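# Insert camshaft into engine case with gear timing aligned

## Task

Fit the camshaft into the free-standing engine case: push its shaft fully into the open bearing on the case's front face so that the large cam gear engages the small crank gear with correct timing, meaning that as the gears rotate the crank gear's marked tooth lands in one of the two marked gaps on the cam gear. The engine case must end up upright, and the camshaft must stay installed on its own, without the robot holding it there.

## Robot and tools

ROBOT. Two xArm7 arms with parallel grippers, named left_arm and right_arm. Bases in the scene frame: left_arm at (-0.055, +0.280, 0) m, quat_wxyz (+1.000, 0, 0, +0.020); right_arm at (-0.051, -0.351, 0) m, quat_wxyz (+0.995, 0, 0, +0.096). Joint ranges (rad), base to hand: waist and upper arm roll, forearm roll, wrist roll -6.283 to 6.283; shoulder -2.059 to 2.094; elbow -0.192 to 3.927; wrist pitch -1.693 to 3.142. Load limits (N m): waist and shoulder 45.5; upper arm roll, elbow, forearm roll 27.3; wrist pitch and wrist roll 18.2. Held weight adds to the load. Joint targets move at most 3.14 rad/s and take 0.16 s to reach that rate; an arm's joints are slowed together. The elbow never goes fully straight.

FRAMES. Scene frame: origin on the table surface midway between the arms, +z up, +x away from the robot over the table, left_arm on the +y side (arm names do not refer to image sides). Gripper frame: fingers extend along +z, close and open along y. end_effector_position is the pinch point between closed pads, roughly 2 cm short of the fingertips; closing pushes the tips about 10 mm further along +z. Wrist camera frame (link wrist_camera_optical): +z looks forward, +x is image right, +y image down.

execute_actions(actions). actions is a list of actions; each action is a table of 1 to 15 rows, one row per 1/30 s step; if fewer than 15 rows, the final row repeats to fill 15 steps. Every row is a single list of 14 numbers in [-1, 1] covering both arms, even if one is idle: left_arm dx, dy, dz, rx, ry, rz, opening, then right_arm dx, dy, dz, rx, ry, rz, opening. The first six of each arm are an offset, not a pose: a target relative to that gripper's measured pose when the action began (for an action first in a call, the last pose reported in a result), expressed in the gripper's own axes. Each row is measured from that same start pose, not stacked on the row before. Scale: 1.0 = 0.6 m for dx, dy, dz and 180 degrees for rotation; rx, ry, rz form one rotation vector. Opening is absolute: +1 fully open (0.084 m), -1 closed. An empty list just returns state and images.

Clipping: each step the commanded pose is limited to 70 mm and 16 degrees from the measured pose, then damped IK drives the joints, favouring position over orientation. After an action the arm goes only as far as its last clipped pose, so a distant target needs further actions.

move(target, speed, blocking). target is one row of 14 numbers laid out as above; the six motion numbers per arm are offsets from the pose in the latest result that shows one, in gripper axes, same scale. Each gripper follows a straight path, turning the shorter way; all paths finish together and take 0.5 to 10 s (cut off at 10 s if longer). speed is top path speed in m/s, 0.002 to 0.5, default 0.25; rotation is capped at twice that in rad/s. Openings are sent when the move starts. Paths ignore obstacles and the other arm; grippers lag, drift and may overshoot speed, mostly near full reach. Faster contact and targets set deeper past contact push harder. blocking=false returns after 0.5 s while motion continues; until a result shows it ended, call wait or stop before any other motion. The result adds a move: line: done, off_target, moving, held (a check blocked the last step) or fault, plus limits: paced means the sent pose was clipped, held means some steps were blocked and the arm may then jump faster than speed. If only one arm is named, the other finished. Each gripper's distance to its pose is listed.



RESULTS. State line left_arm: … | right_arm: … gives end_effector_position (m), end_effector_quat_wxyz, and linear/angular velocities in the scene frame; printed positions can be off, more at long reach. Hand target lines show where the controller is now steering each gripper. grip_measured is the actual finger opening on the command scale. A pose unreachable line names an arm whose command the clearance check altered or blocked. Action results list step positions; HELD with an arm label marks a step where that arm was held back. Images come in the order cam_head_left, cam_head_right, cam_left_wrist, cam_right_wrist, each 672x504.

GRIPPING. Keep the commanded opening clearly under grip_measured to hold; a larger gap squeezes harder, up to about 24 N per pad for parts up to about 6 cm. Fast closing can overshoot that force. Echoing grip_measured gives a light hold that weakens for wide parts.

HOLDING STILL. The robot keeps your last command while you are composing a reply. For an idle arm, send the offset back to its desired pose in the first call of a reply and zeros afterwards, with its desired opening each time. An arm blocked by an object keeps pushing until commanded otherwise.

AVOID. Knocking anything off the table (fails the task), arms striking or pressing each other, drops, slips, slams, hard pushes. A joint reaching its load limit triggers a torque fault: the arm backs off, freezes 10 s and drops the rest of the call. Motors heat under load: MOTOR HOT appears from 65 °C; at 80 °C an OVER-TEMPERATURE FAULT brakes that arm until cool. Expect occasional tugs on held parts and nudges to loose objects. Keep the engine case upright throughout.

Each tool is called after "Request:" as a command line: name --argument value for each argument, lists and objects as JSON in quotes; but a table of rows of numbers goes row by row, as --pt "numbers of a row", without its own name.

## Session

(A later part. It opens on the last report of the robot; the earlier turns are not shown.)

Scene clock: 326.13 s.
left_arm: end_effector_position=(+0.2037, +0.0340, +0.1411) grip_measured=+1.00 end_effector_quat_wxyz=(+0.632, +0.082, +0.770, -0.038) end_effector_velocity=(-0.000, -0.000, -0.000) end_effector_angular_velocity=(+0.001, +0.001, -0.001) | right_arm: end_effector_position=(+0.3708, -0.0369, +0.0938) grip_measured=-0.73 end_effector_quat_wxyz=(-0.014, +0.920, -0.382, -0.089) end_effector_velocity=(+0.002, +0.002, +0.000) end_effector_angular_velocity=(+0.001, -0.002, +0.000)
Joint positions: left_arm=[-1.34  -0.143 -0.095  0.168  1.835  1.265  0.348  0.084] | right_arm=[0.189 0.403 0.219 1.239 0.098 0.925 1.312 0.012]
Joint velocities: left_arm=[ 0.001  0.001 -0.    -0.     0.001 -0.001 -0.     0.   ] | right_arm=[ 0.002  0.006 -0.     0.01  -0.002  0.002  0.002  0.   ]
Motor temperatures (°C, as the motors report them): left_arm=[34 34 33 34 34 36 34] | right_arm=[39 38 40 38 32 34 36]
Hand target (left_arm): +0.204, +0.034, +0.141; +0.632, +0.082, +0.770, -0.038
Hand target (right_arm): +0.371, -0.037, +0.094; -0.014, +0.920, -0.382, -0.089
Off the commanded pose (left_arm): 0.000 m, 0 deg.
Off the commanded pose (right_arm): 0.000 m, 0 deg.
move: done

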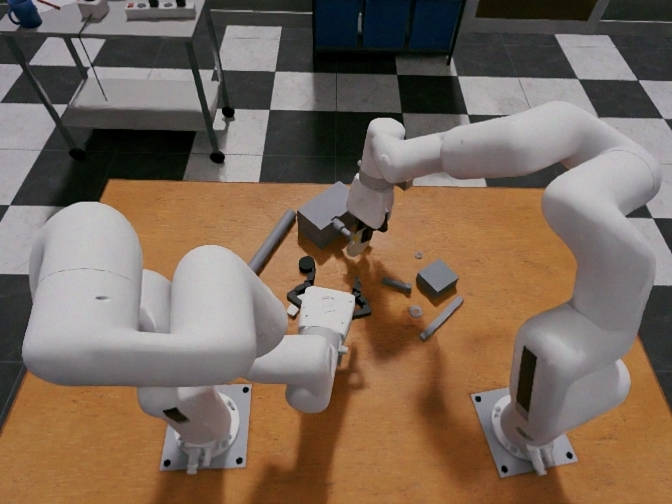

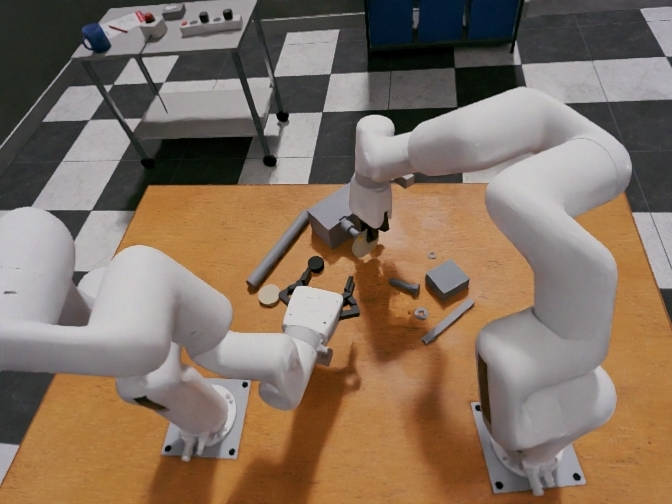

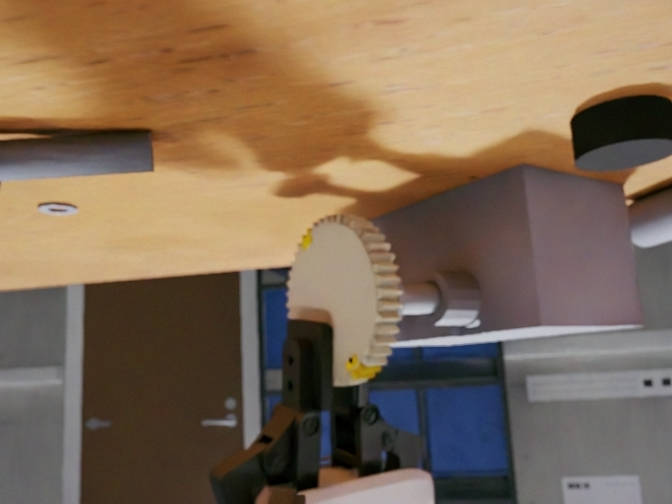

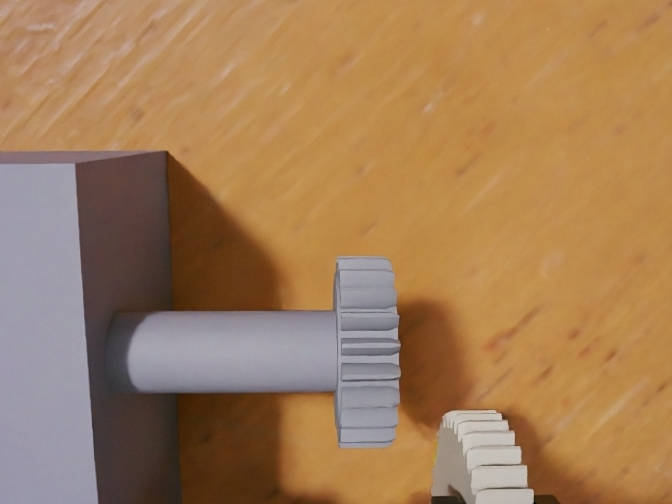

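Request:
move --target '[0,0,0,0,0,0,1, 0,0,0.002,0.01,0,0,-1]' --speed 0.01

Request:
move --target '[0,0,0,0,0,0,-1, 0,0.05,0,0,0,0,-1]' --speed 0.02

Request:
move --target '[-0.1,0.12,0.2,0.2,0,0,-1, 0,0,0,0,0,0,-1]' --speed 0.15

Request:
move --target '[0,0,0,0,0.19,0,-1, 0,0,0,0,0,0,-1]' --speed 0.15

Scene clock: 347.83 s.
left_arm: end_effector_position=(+0.2037, +0.0340, +0.1411) grip_measured=+1.00 end_effector_quat_wxyz=(+0.632, +0.082, +0.770, -0.038) end_effector_velocity=(+0.000, -0.000, -0.000) end_effector_angular_velocity=(+0.000, -0.000, -0.001) | right_arm: end_effector_position=(+0.3706, -0.0367, +0.0926) grip_measured=-0.73 end_effector_quat_wxyz=(-0.028, +0.919, -0.383, -0.084) end_effector_velocity=(-0.000, +0.000, -0.001) end_effector_angular_velocity=(+0.005, -0.004, -0.001)
Joint positions: left_arm=[-1.34  -0.143 -0.095  0.168  1.835  1.265  0.348  0.084] | right_arm=[0.182 0.385 0.223 1.203 0.113 0.876 1.3   0.012]
Joint velocities: left_arm=[-0.     0.001  0.     0.     0.001  0.001 -0.001 -0.   ] | right_arm=[-0.001 -0.001  0.001 -0.008  0.003 -0.012 -0.003 -0.   ]
Motor temperatures (°C, as the motors report them): left_arm=[34 34 33 34 34 36 34] | right_arm=[39 38 40 37 32 34 36]
Hand target (left_arm): +0.204, +0.034, +0.141; +0.632, +0.082, +0.770, -0.038
Hand target (right_arm): +0.371, -0.037, +0.093; -0.028, +0.919, -0.383, -0.083
Off the commanded pose (left_arm): 0.000 m, 0 deg.
Off the commanded pose (right_arm): 0.000 m, 0 deg.
move: done

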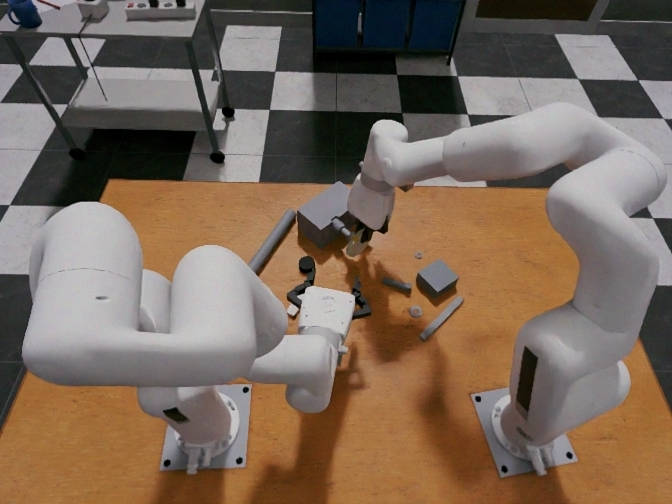

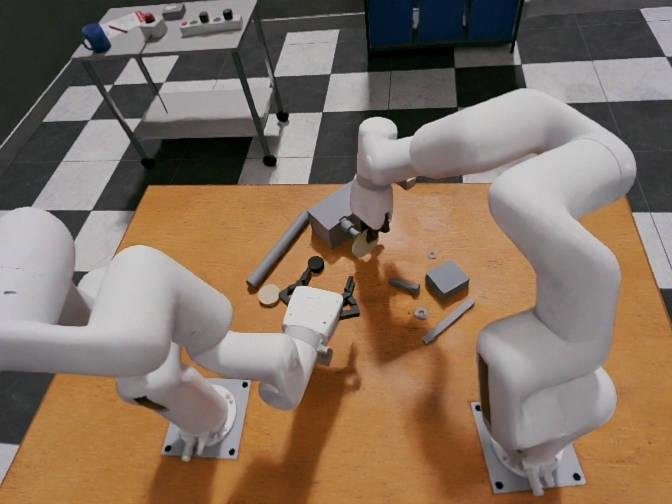

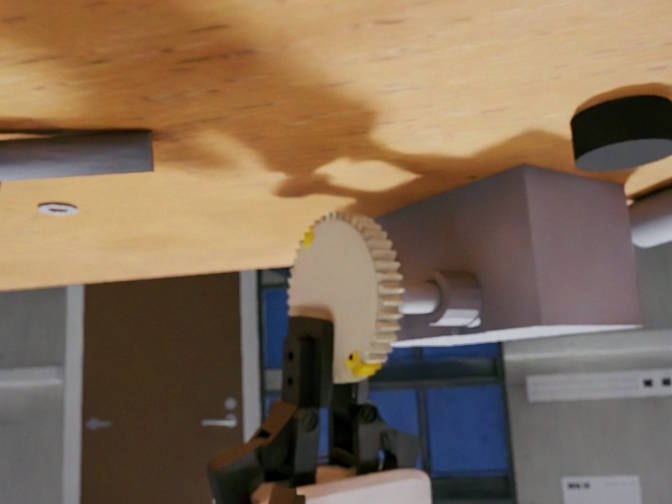

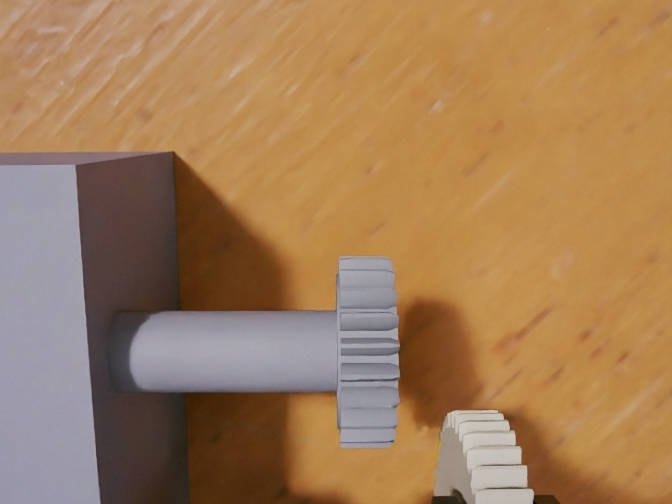

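Scene clock: 349.67 s.
left_arm: end_effector_position=(+0.2037, +0.0340, +0.1411) grip_measured=-1.00 end_effector_quat_wxyz=(+0.632, +0.082, +0.770, -0.038) end_effector_velocity=(-0.000, +0.000, -0.001) end_effector_angular_velocity=(+0.003, +0.001, +0.000) | right_arm: end_effector_position=(+0.3495, -0.0576, +0.0930) grip_measured=-0.73 end_effector_quat_wxyz=(-0.028, +0.919, -0.383, -0.084) end_effector_velocity=(-0.001, -0.002, +0.001) end_effector_angular_velocity=(+0.001, -0.002, -0.001)
Joint positions: left_arm=[-1.34  -0.143 -0.095  0.168  1.835  1.265  0.348  0.   ] | right_arm=[0.162 0.3   0.227 1.08  0.138 0.842 1.269 0.012]
Joint velocities: left_arm=[ 0.     0.002 -0.001 -0.    -0.001 -0.     0.002  0.   ] | right_arm=[-0.003 -0.009  0.001 -0.011  0.002 -0.003 -0.003  0.   ]
Motor temperatures (°C, as the motors report them): left_arm=[34 34 33 34 34 36 34] | right_arm=[39 38 40 37 32 34 36]
Hand target (left_arm): +0.204, +0.034, +0.141; +0.632, +0.082, +0.770, -0.038
Hand target (right_arm): +0.349, -0.058, +0.093; -0.028, +0.919, -0.383, -0.084
Off the commanded pose (left_arm): 0.000 m, 0 deg.
Off the commanded pose (right_arm): 0.000 m, 0 deg.
move: done

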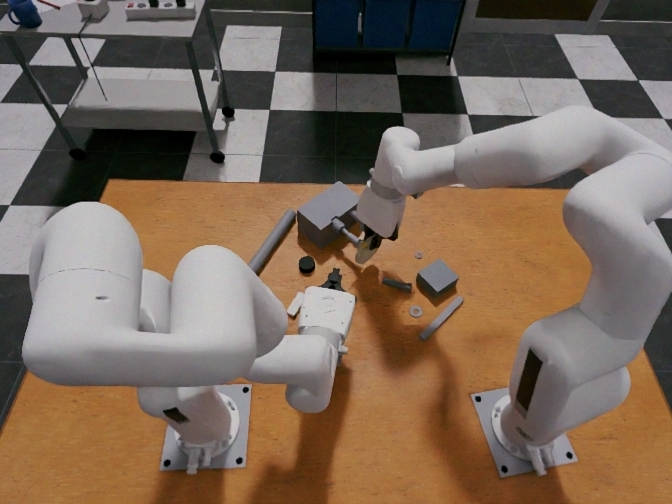

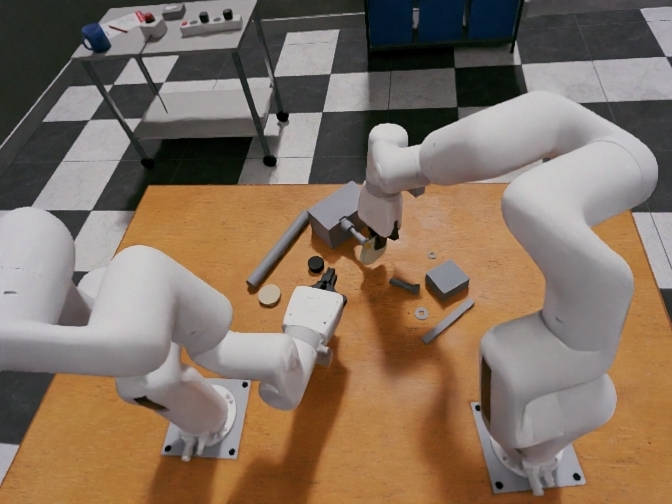

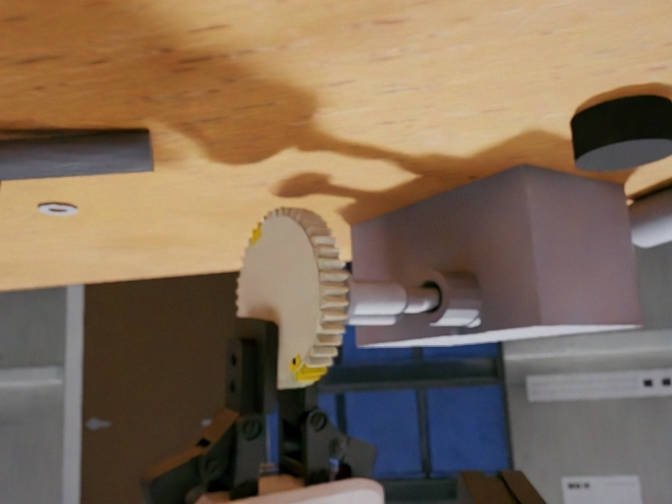

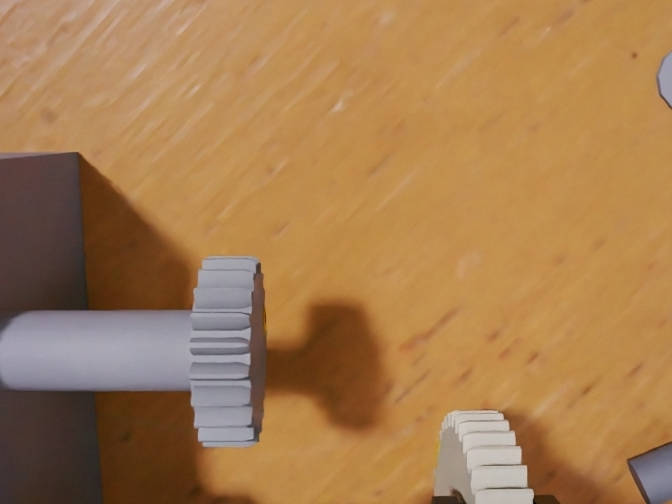

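Scene clock: 352.43 s.
left_arm: end_effector_position=(+0.3418, +0.0793, +0.1782) grip_measured=-1.00 end_effector_quat_wxyz=(+0.574, +0.272, +0.721, -0.276) end_effector_velocity=(+0.002, +0.000, +0.002) end_effector_angular_velocity=(-0.009, -0.003, -0.010) | right_arm: end_effector_position=(+0.3495, -0.0576, +0.0930) grip_measured=-0.73 end_effector_quat_wxyz=(-0.028, +0.919, -0.383, -0.084) end_effector_velocity=(-0.000, +0.001, -0.000) end_effector_angular_velocity=(+0.000, -0.000, +0.001)
Joint positions: left_arm=[-0.786 -0.213  0.543  0.305  3.859  0.927 -0.318  0.   ] | right_arm=[0.162 0.3   0.227 1.08  0.138 0.842 1.269 0.012]
Joint velocities: left_arm=[ 0.003  0.009  0.009  0.006  0.024  0.017 -0.015  0.   ] | right_arm=[ 0.001  0.     0.    -0.     0.    -0.001  0.    -0.   ]
Motor temperatures (°C, as the motors report them): left_arm=[34 34 33 35 34 36 34] | right_arm=[39 38 40 37 32 34 36]
Hand target (left_arm): +0.342, +0.079, +0.178; +0.574, +0.272, +0.721, -0.276
Hand target (right_arm): +0.349, -0.058, +0.093; -0.028, +0.919, -0.383, -0.084
Off the commanded pose (left_arm): 0.002 m, 0 deg.
Off the commanded pose (right_arm): 0.000 m, 0 deg.
move: done

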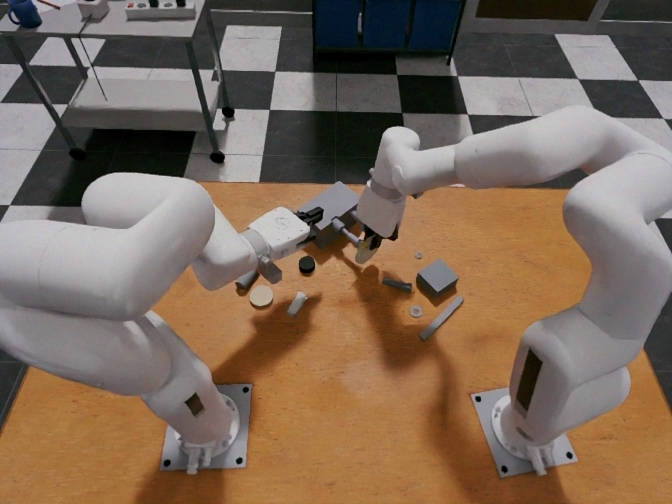

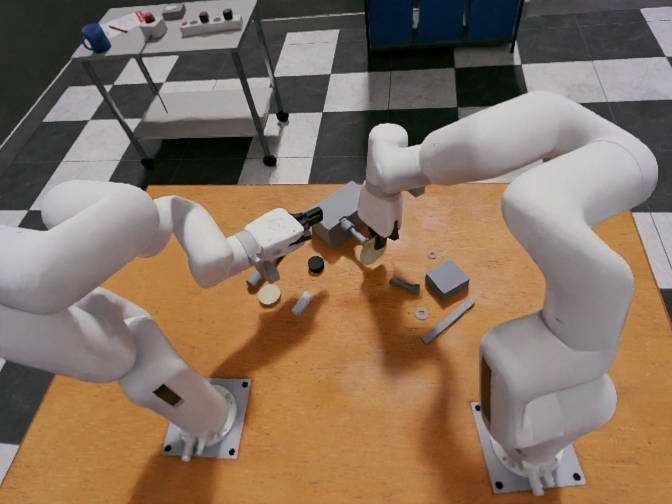

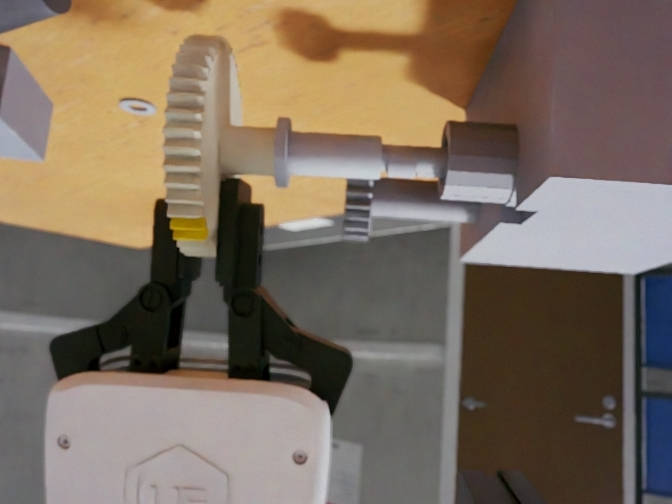

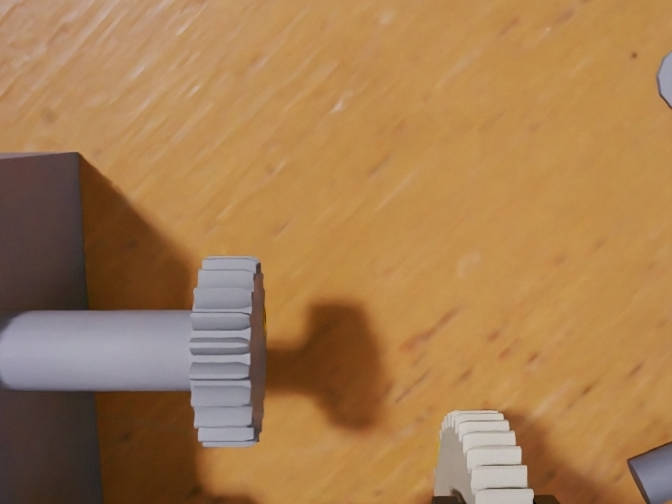

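Scene clock: 355.40 s.
left_arm: end_effector_position=(+0.3418, +0.0796, +0.1777) grip_measured=-1.00 end_effector_quat_wxyz=(+0.339, +0.340, +0.858, -0.182) end_effector_velocity=(+0.000, -0.000, +0.001) end_effector_angular_velocity=(+0.009, +0.025, -0.009) | right_arm: end_effector_position=(+0.3495, -0.0576, +0.0930) grip_measured=-0.73 end_effector_quat_wxyz=(-0.028, +0.919, -0.383, -0.084) end_effector_velocity=(+0.000, -0.000, +0.000) end_effector_angular_velocity=(+0.000, -0.001, -0.001)
Joint positions: left_arm=[-1.027 -0.31   0.474  0.48   4.825  0.137 -1.461  0.   ] | right_arm=[0.162 0.3   0.227 1.08  0.138 0.842 1.269 0.012]
Joint velocities: left_arm=[ 0.03  -0.002 -0.017 -0.011  0.149  0.022 -0.143  0.   ] | right_arm=[-0.001 -0.    -0.    -0.     0.    -0.001  0.     0.   ]
Motor temperatures (°C, as the motors report them): left_arm=[34 34 33 35 34 36 34] | right_arm=[39 38 40 37 32 34 36]
Hand target (left_arm): +0.342, +0.080, +0.178; +0.337, +0.341, +0.858, -0.183
Hand target (right_arm): +0.349, -0.058, +0.093; -0.028, +0.919, -0.383, -0.084
Off the commanded pose (left_arm): 0.001 m, 0 deg.
Off the commanded pose (right_arm): 0.000 m, 0 deg.
move: done

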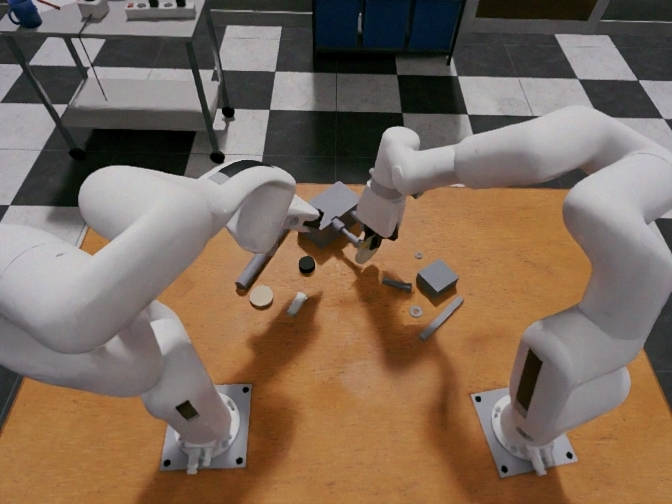

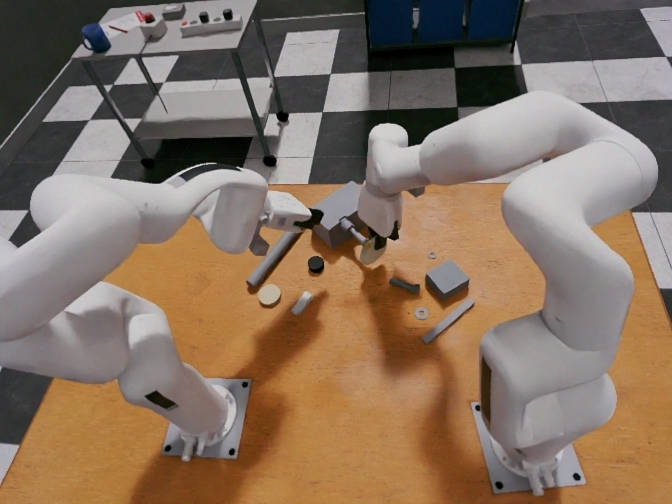

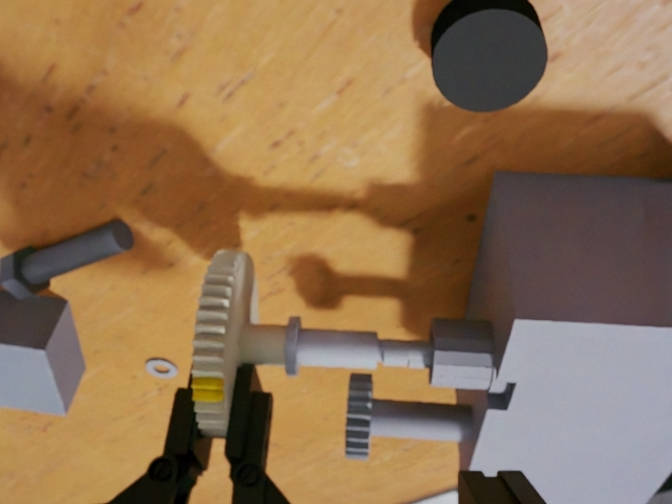

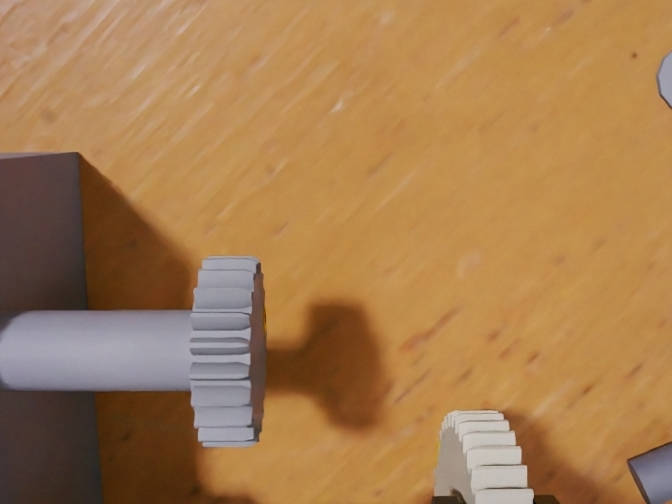

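Request:
move --target '[-0.075,0.05,0.23,0,0,0,-1, 0,0,0,0,0,0,-1]' --speed 0.1

Request:
move --target '[0.03,0,0.03,0,0,0,-1, 0,0,0,0,0,0,-1]' --speed 0.015

Scene clock: 369.10 s.
left_arm: end_effector_position=(+0.4508, +0.0056, +0.1111) grip_measured=-1.00 end_effector_quat_wxyz=(+0.339, +0.340, +0.858, -0.182) end_effector_velocity=(+0.002, -0.000, -0.002) end_effector_angular_velocity=(+0.002, -0.000, +0.000) | right_arm: end_effector_position=(+0.3495, -0.0576, +0.0930) grip_measured=-0.73 end_effector_quat_wxyz=(-0.028, +0.919, -0.383, -0.084) end_effector_velocity=(+0.000, +0.000, +0.000) end_effector_angular_velocity=(+0.000, -0.000, +0.000)
Joint positions: left_arm=[-1.028  0.327  0.514  0.958  4.415  0.392 -1.214  0.   ] | right_arm=[0.162 0.3   0.227 1.08  0.138 0.842 1.269 0.012]
Joint velocities: left_arm=[ 0.003  0.011 -0.001  0.009 -0.     0.003 -0.001  0.   ] | right_arm=[ 0.    -0.001  0.     0.     0.     0.    -0.    -0.   ]
Motor temperatures (°C, as the motors report them): left_arm=[34 34 33 35 34 36 34] | right_arm=[39 38 40 37 32 34 36]
Hand target (left_arm): +0.451, +0.005, +0.111; +0.339, +0.340, +0.858, -0.182
Hand target (right_arm): +0.349, -0.058, +0.093; -0.028, +0.919, -0.383, -0.084
Off the commanded pose (left_arm): 0.001 m, 0 deg.
Off the commanded pose (right_arm): 0.000 m, 0 deg.
move: done

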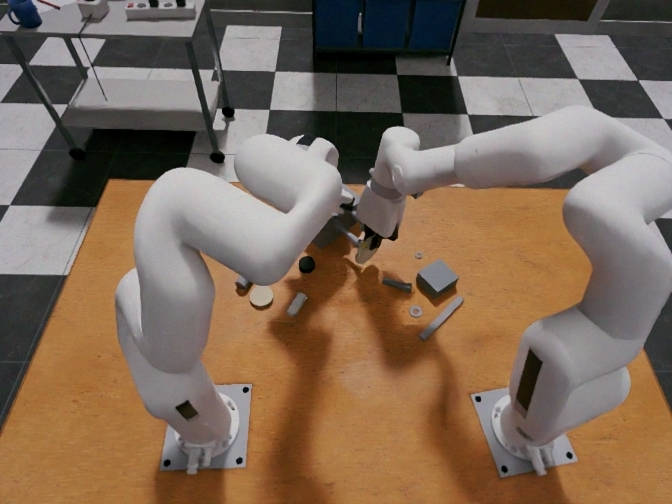

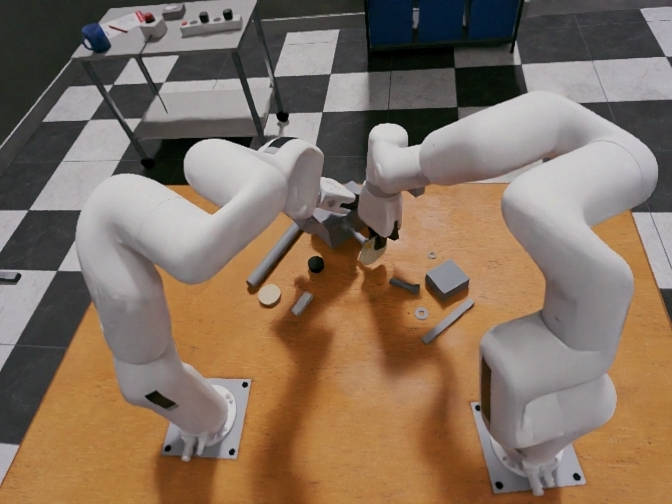

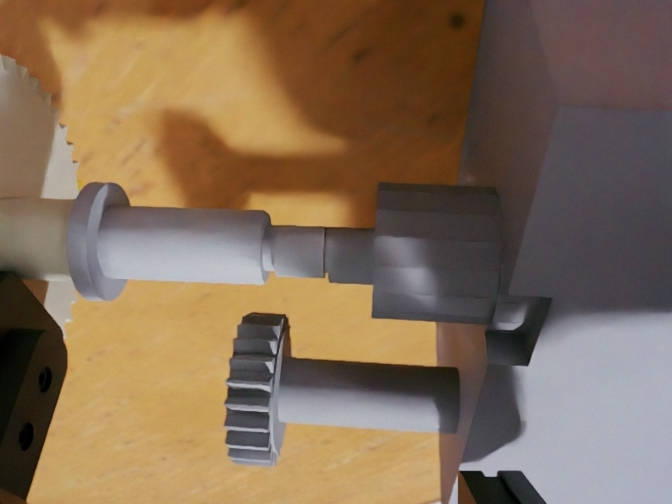

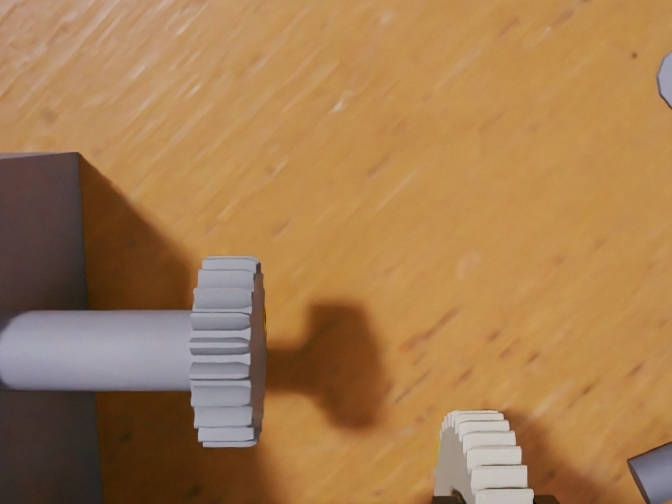

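Scene clock: 371.03 s.
left_arm: end_effector_position=(+0.4558, +0.0000, +0.1010) grip_measured=-1.00 end_effector_quat_wxyz=(+0.352, +0.338, +0.853, -0.186) end_effector_velocity=(+0.001, -0.003, -0.001) end_effector_angular_velocity=(-0.006, -0.005, -0.001) | right_arm: end_effector_position=(+0.3504, -0.0587, +0.0930) grip_measured=-0.73 end_effector_quat_wxyz=(-0.028, +0.919, -0.385, -0.083) end_effector_velocity=(-0.001, +0.002, +0.001) end_effector_angular_velocity=(+0.002, -0.002, +0.004)
Joint positions: left_arm=[-1.02   0.371  0.512  0.98   4.31   0.424 -1.124  0.   ] | right_arm=[0.161 0.3   0.225 1.08  0.138 0.841 1.269 0.012]
Joint velocities: left_arm=[ 0.007  0.005 -0.009  0.005 -0.021  0.004  0.019  0.   ] | right_arm=[ 0.003 -0.002  0.002 -0.     0.001 -0.001 -0.001  0.001]
Motor temperatures (°C, as the motors report them): left_arm=[34 34 33 35 34 36 34] | right_arm=[39 38 40 37 32 34 36]
Hand target (left_arm): +0.449, +0.004, +0.086; +0.340, +0.340, +0.858, -0.182
Hand target (right_arm): +0.349, -0.058, +0.093; -0.028, +0.919, -0.383, -0.084
Off the commanded pose (left_arm): 0.017 m, 2 deg.
Off the commanded pose (right_arm): 0.001 m, 0 deg.
move: off_target (left_arm)

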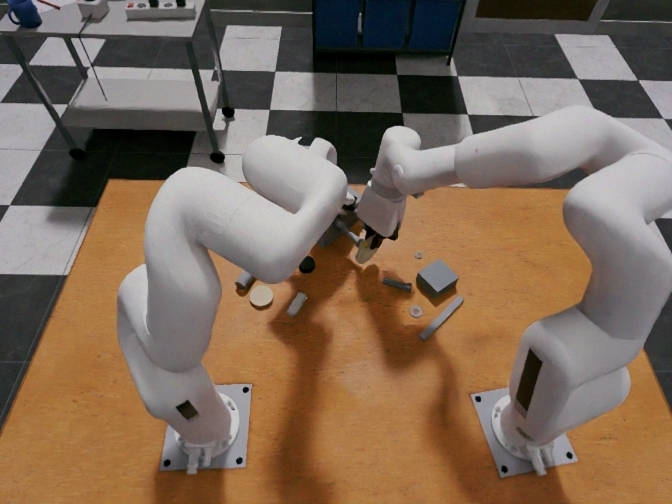

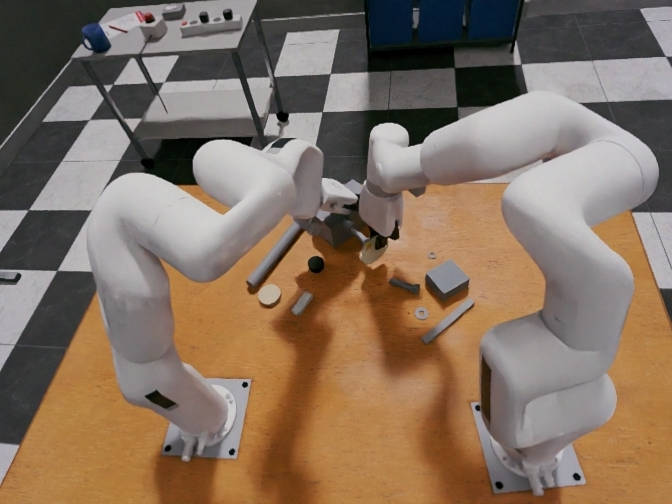

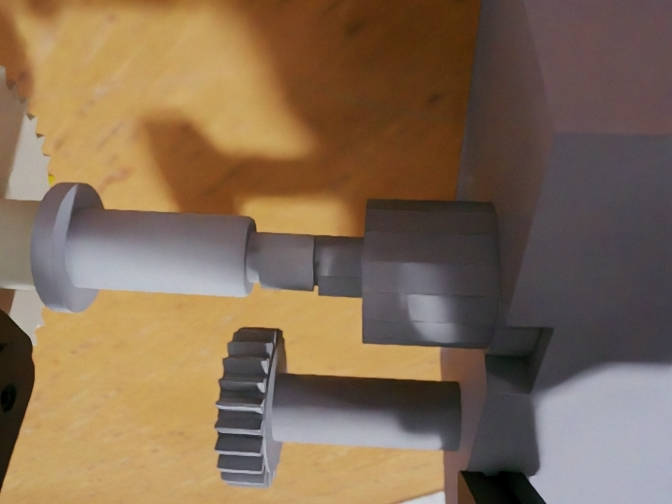

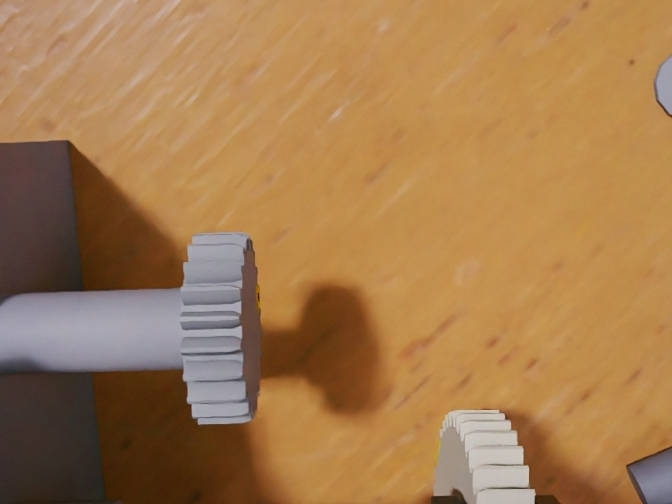

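Request:
move --target '[0.006,0,0.004,0,0,0,-1, 0.0085,0,-0.0013,0,0,-0.008,-1]' --speed 0.015

Request:
move --target '[0.004,0,0.004,0,0,0,-1, 0,-0.06,0,0,0,0,-1]' --speed 0.012

Scene clock: 382.93 s.
left_arm: end_effector_position=(+0.4562, -0.0026, +0.1018) grip_measured=-1.00 end_effector_quat_wxyz=(+0.355, +0.339, +0.850, -0.189) end_effector_velocity=(+0.000, +0.001, +0.000) end_effector_angular_velocity=(-0.000, -0.002, +0.002) | right_arm: end_effector_position=(+0.3535, -0.0620, +0.0928) grip_measured=-0.73 end_effector_quat_wxyz=(-0.028, +0.924, -0.373, -0.083) end_effector_velocity=(+0.001, -0.001, -0.001) end_effector_angular_velocity=(+0.001, +0.000, +0.009)
Joint positions: left_arm=[-1.017  0.372  0.507  0.983  4.293  0.43  -1.107  0.   ] | right_arm=[0.152 0.303 0.225 1.085 0.136 0.845 1.237 0.012]
Joint velocities: left_arm=[ 0.003 -0.001 -0.002 -0.    -0.005 -0.001  0.006  0.   ] | right_arm=[-0.003  0.003  0.     0.002 -0.001  0.002 -0.011 -0.   ]
Motor temperatures (°C, as the motors report them): left_arm=[34 34 33 34 34 36 34] | right_arm=[39 38 41 37 32 34 36]
Hand target (left_arm): +0.455, +0.000, +0.097; +0.352, +0.338, +0.853, -0.186
Hand target (right_arm): +0.354, -0.062, +0.093; -0.029, +0.924, -0.373, -0.083
Off the commanded pose (left_arm): 0.006 m, 1 deg.
Off the commanded pose (right_arm): 0.001 m, 0 deg.
move: off_target (left_arm)

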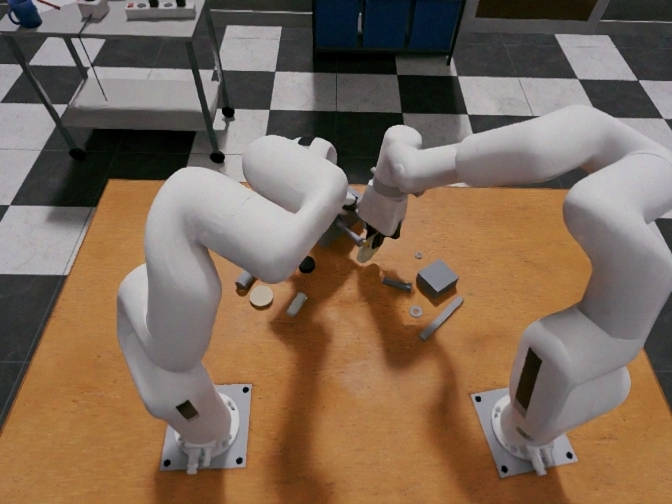

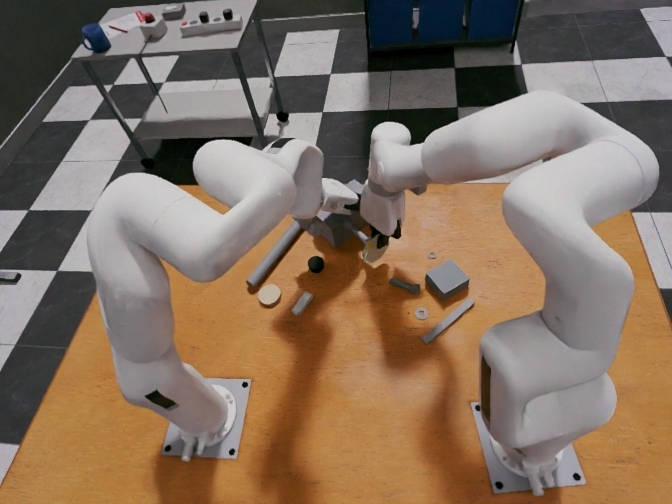

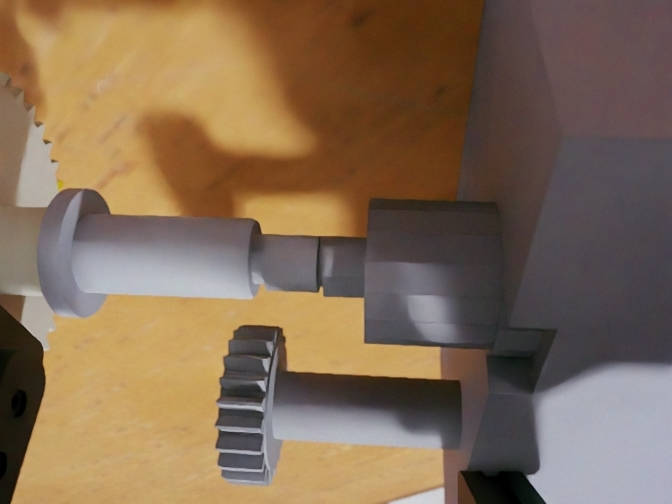

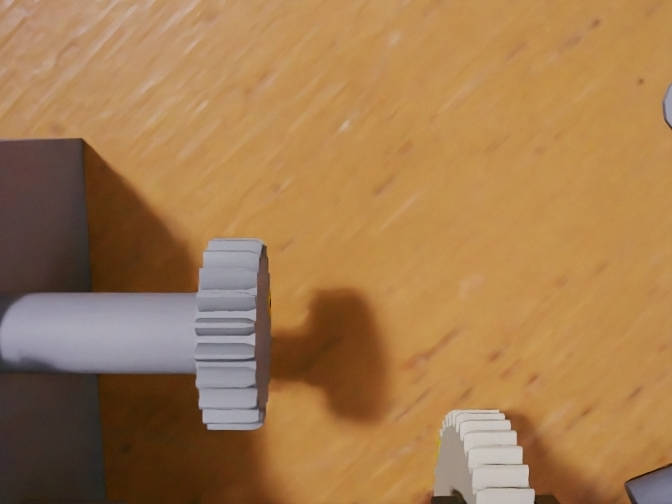

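Scene clock: 386.30 s.
left_arm: end_effector_position=(+0.4647, +0.0116, +0.1022) grip_measured=-1.00 end_effector_quat_wxyz=(+0.361, +0.329, +0.854, -0.182) end_effector_velocity=(-0.000, +0.001, -0.001) end_effector_angular_velocity=(-0.003, +0.004, +0.003) | right_arm: end_effector_position=(+0.3792, -0.0366, +0.0923) grip_measured=-0.73 end_effector_quat_wxyz=(-0.029, +0.923, -0.374, -0.083) end_effector_velocity=(+0.000, +0.000, +0.000) end_effector_angular_velocity=(-0.001, -0.002, +0.002)
Joint positions: left_arm=[-1.053  0.387  0.576  0.981  4.28   0.449 -1.106  0.   ] | right_arm=[0.18  0.407 0.218 1.234 0.107 0.887 1.276 0.012]
Joint velocities: left_arm=[-0.035  0.01   0.04  -0.003 -0.002  0.017 -0.013  0.   ] | right_arm=[ 0.001 -0.001 -0.001 -0.    -0.003 -0.     0.    -0.   ]
Motor temperatures (°C, as the motors report them): left_arm=[34 34 34 34 34 36 34] | right_arm=[39 38 41 37 32 34 36]
Hand target (left_arm): +0.456, -0.003, +0.099; +0.355, +0.338, +0.850, -0.189
Hand target (right_arm): +0.379, -0.036, +0.092; -0.029, +0.924, -0.373, -0.083
Off the commanded pose (left_arm): 0.017 m, 2 deg.
Off the commanded pose (right_arm): 0.001 m, 0 deg.
move: off_target (left_arm)

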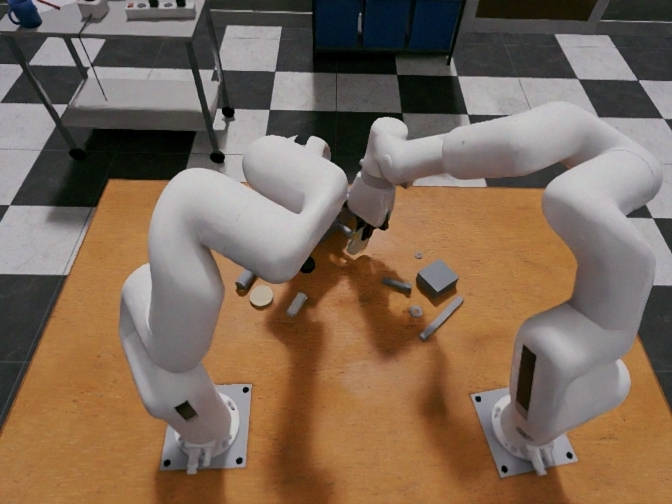

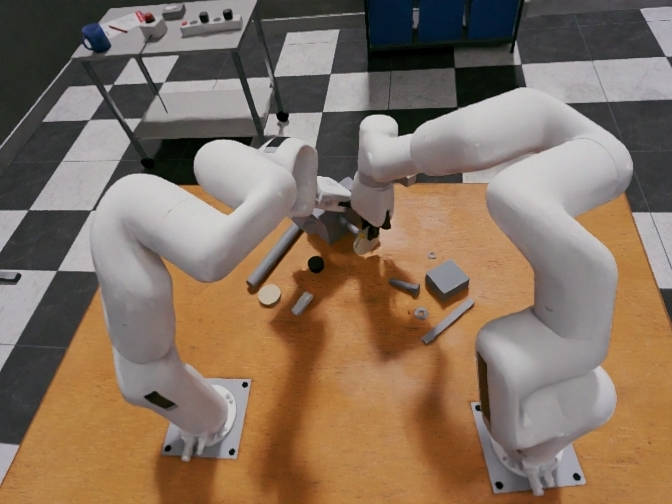

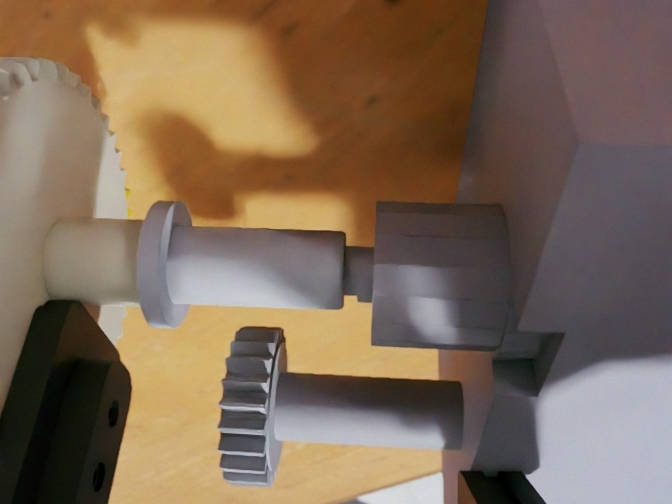

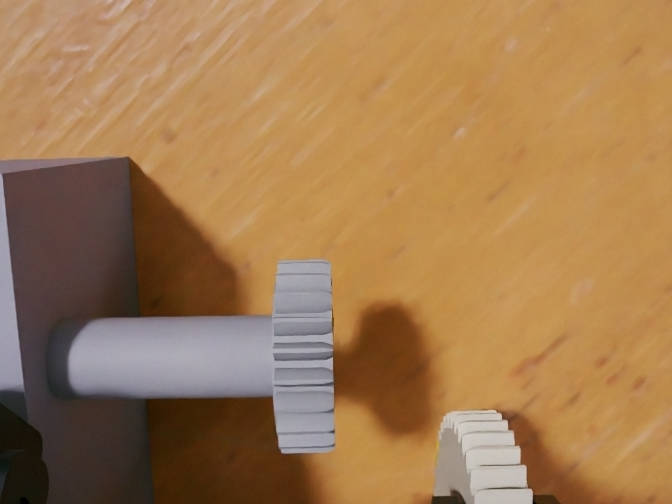

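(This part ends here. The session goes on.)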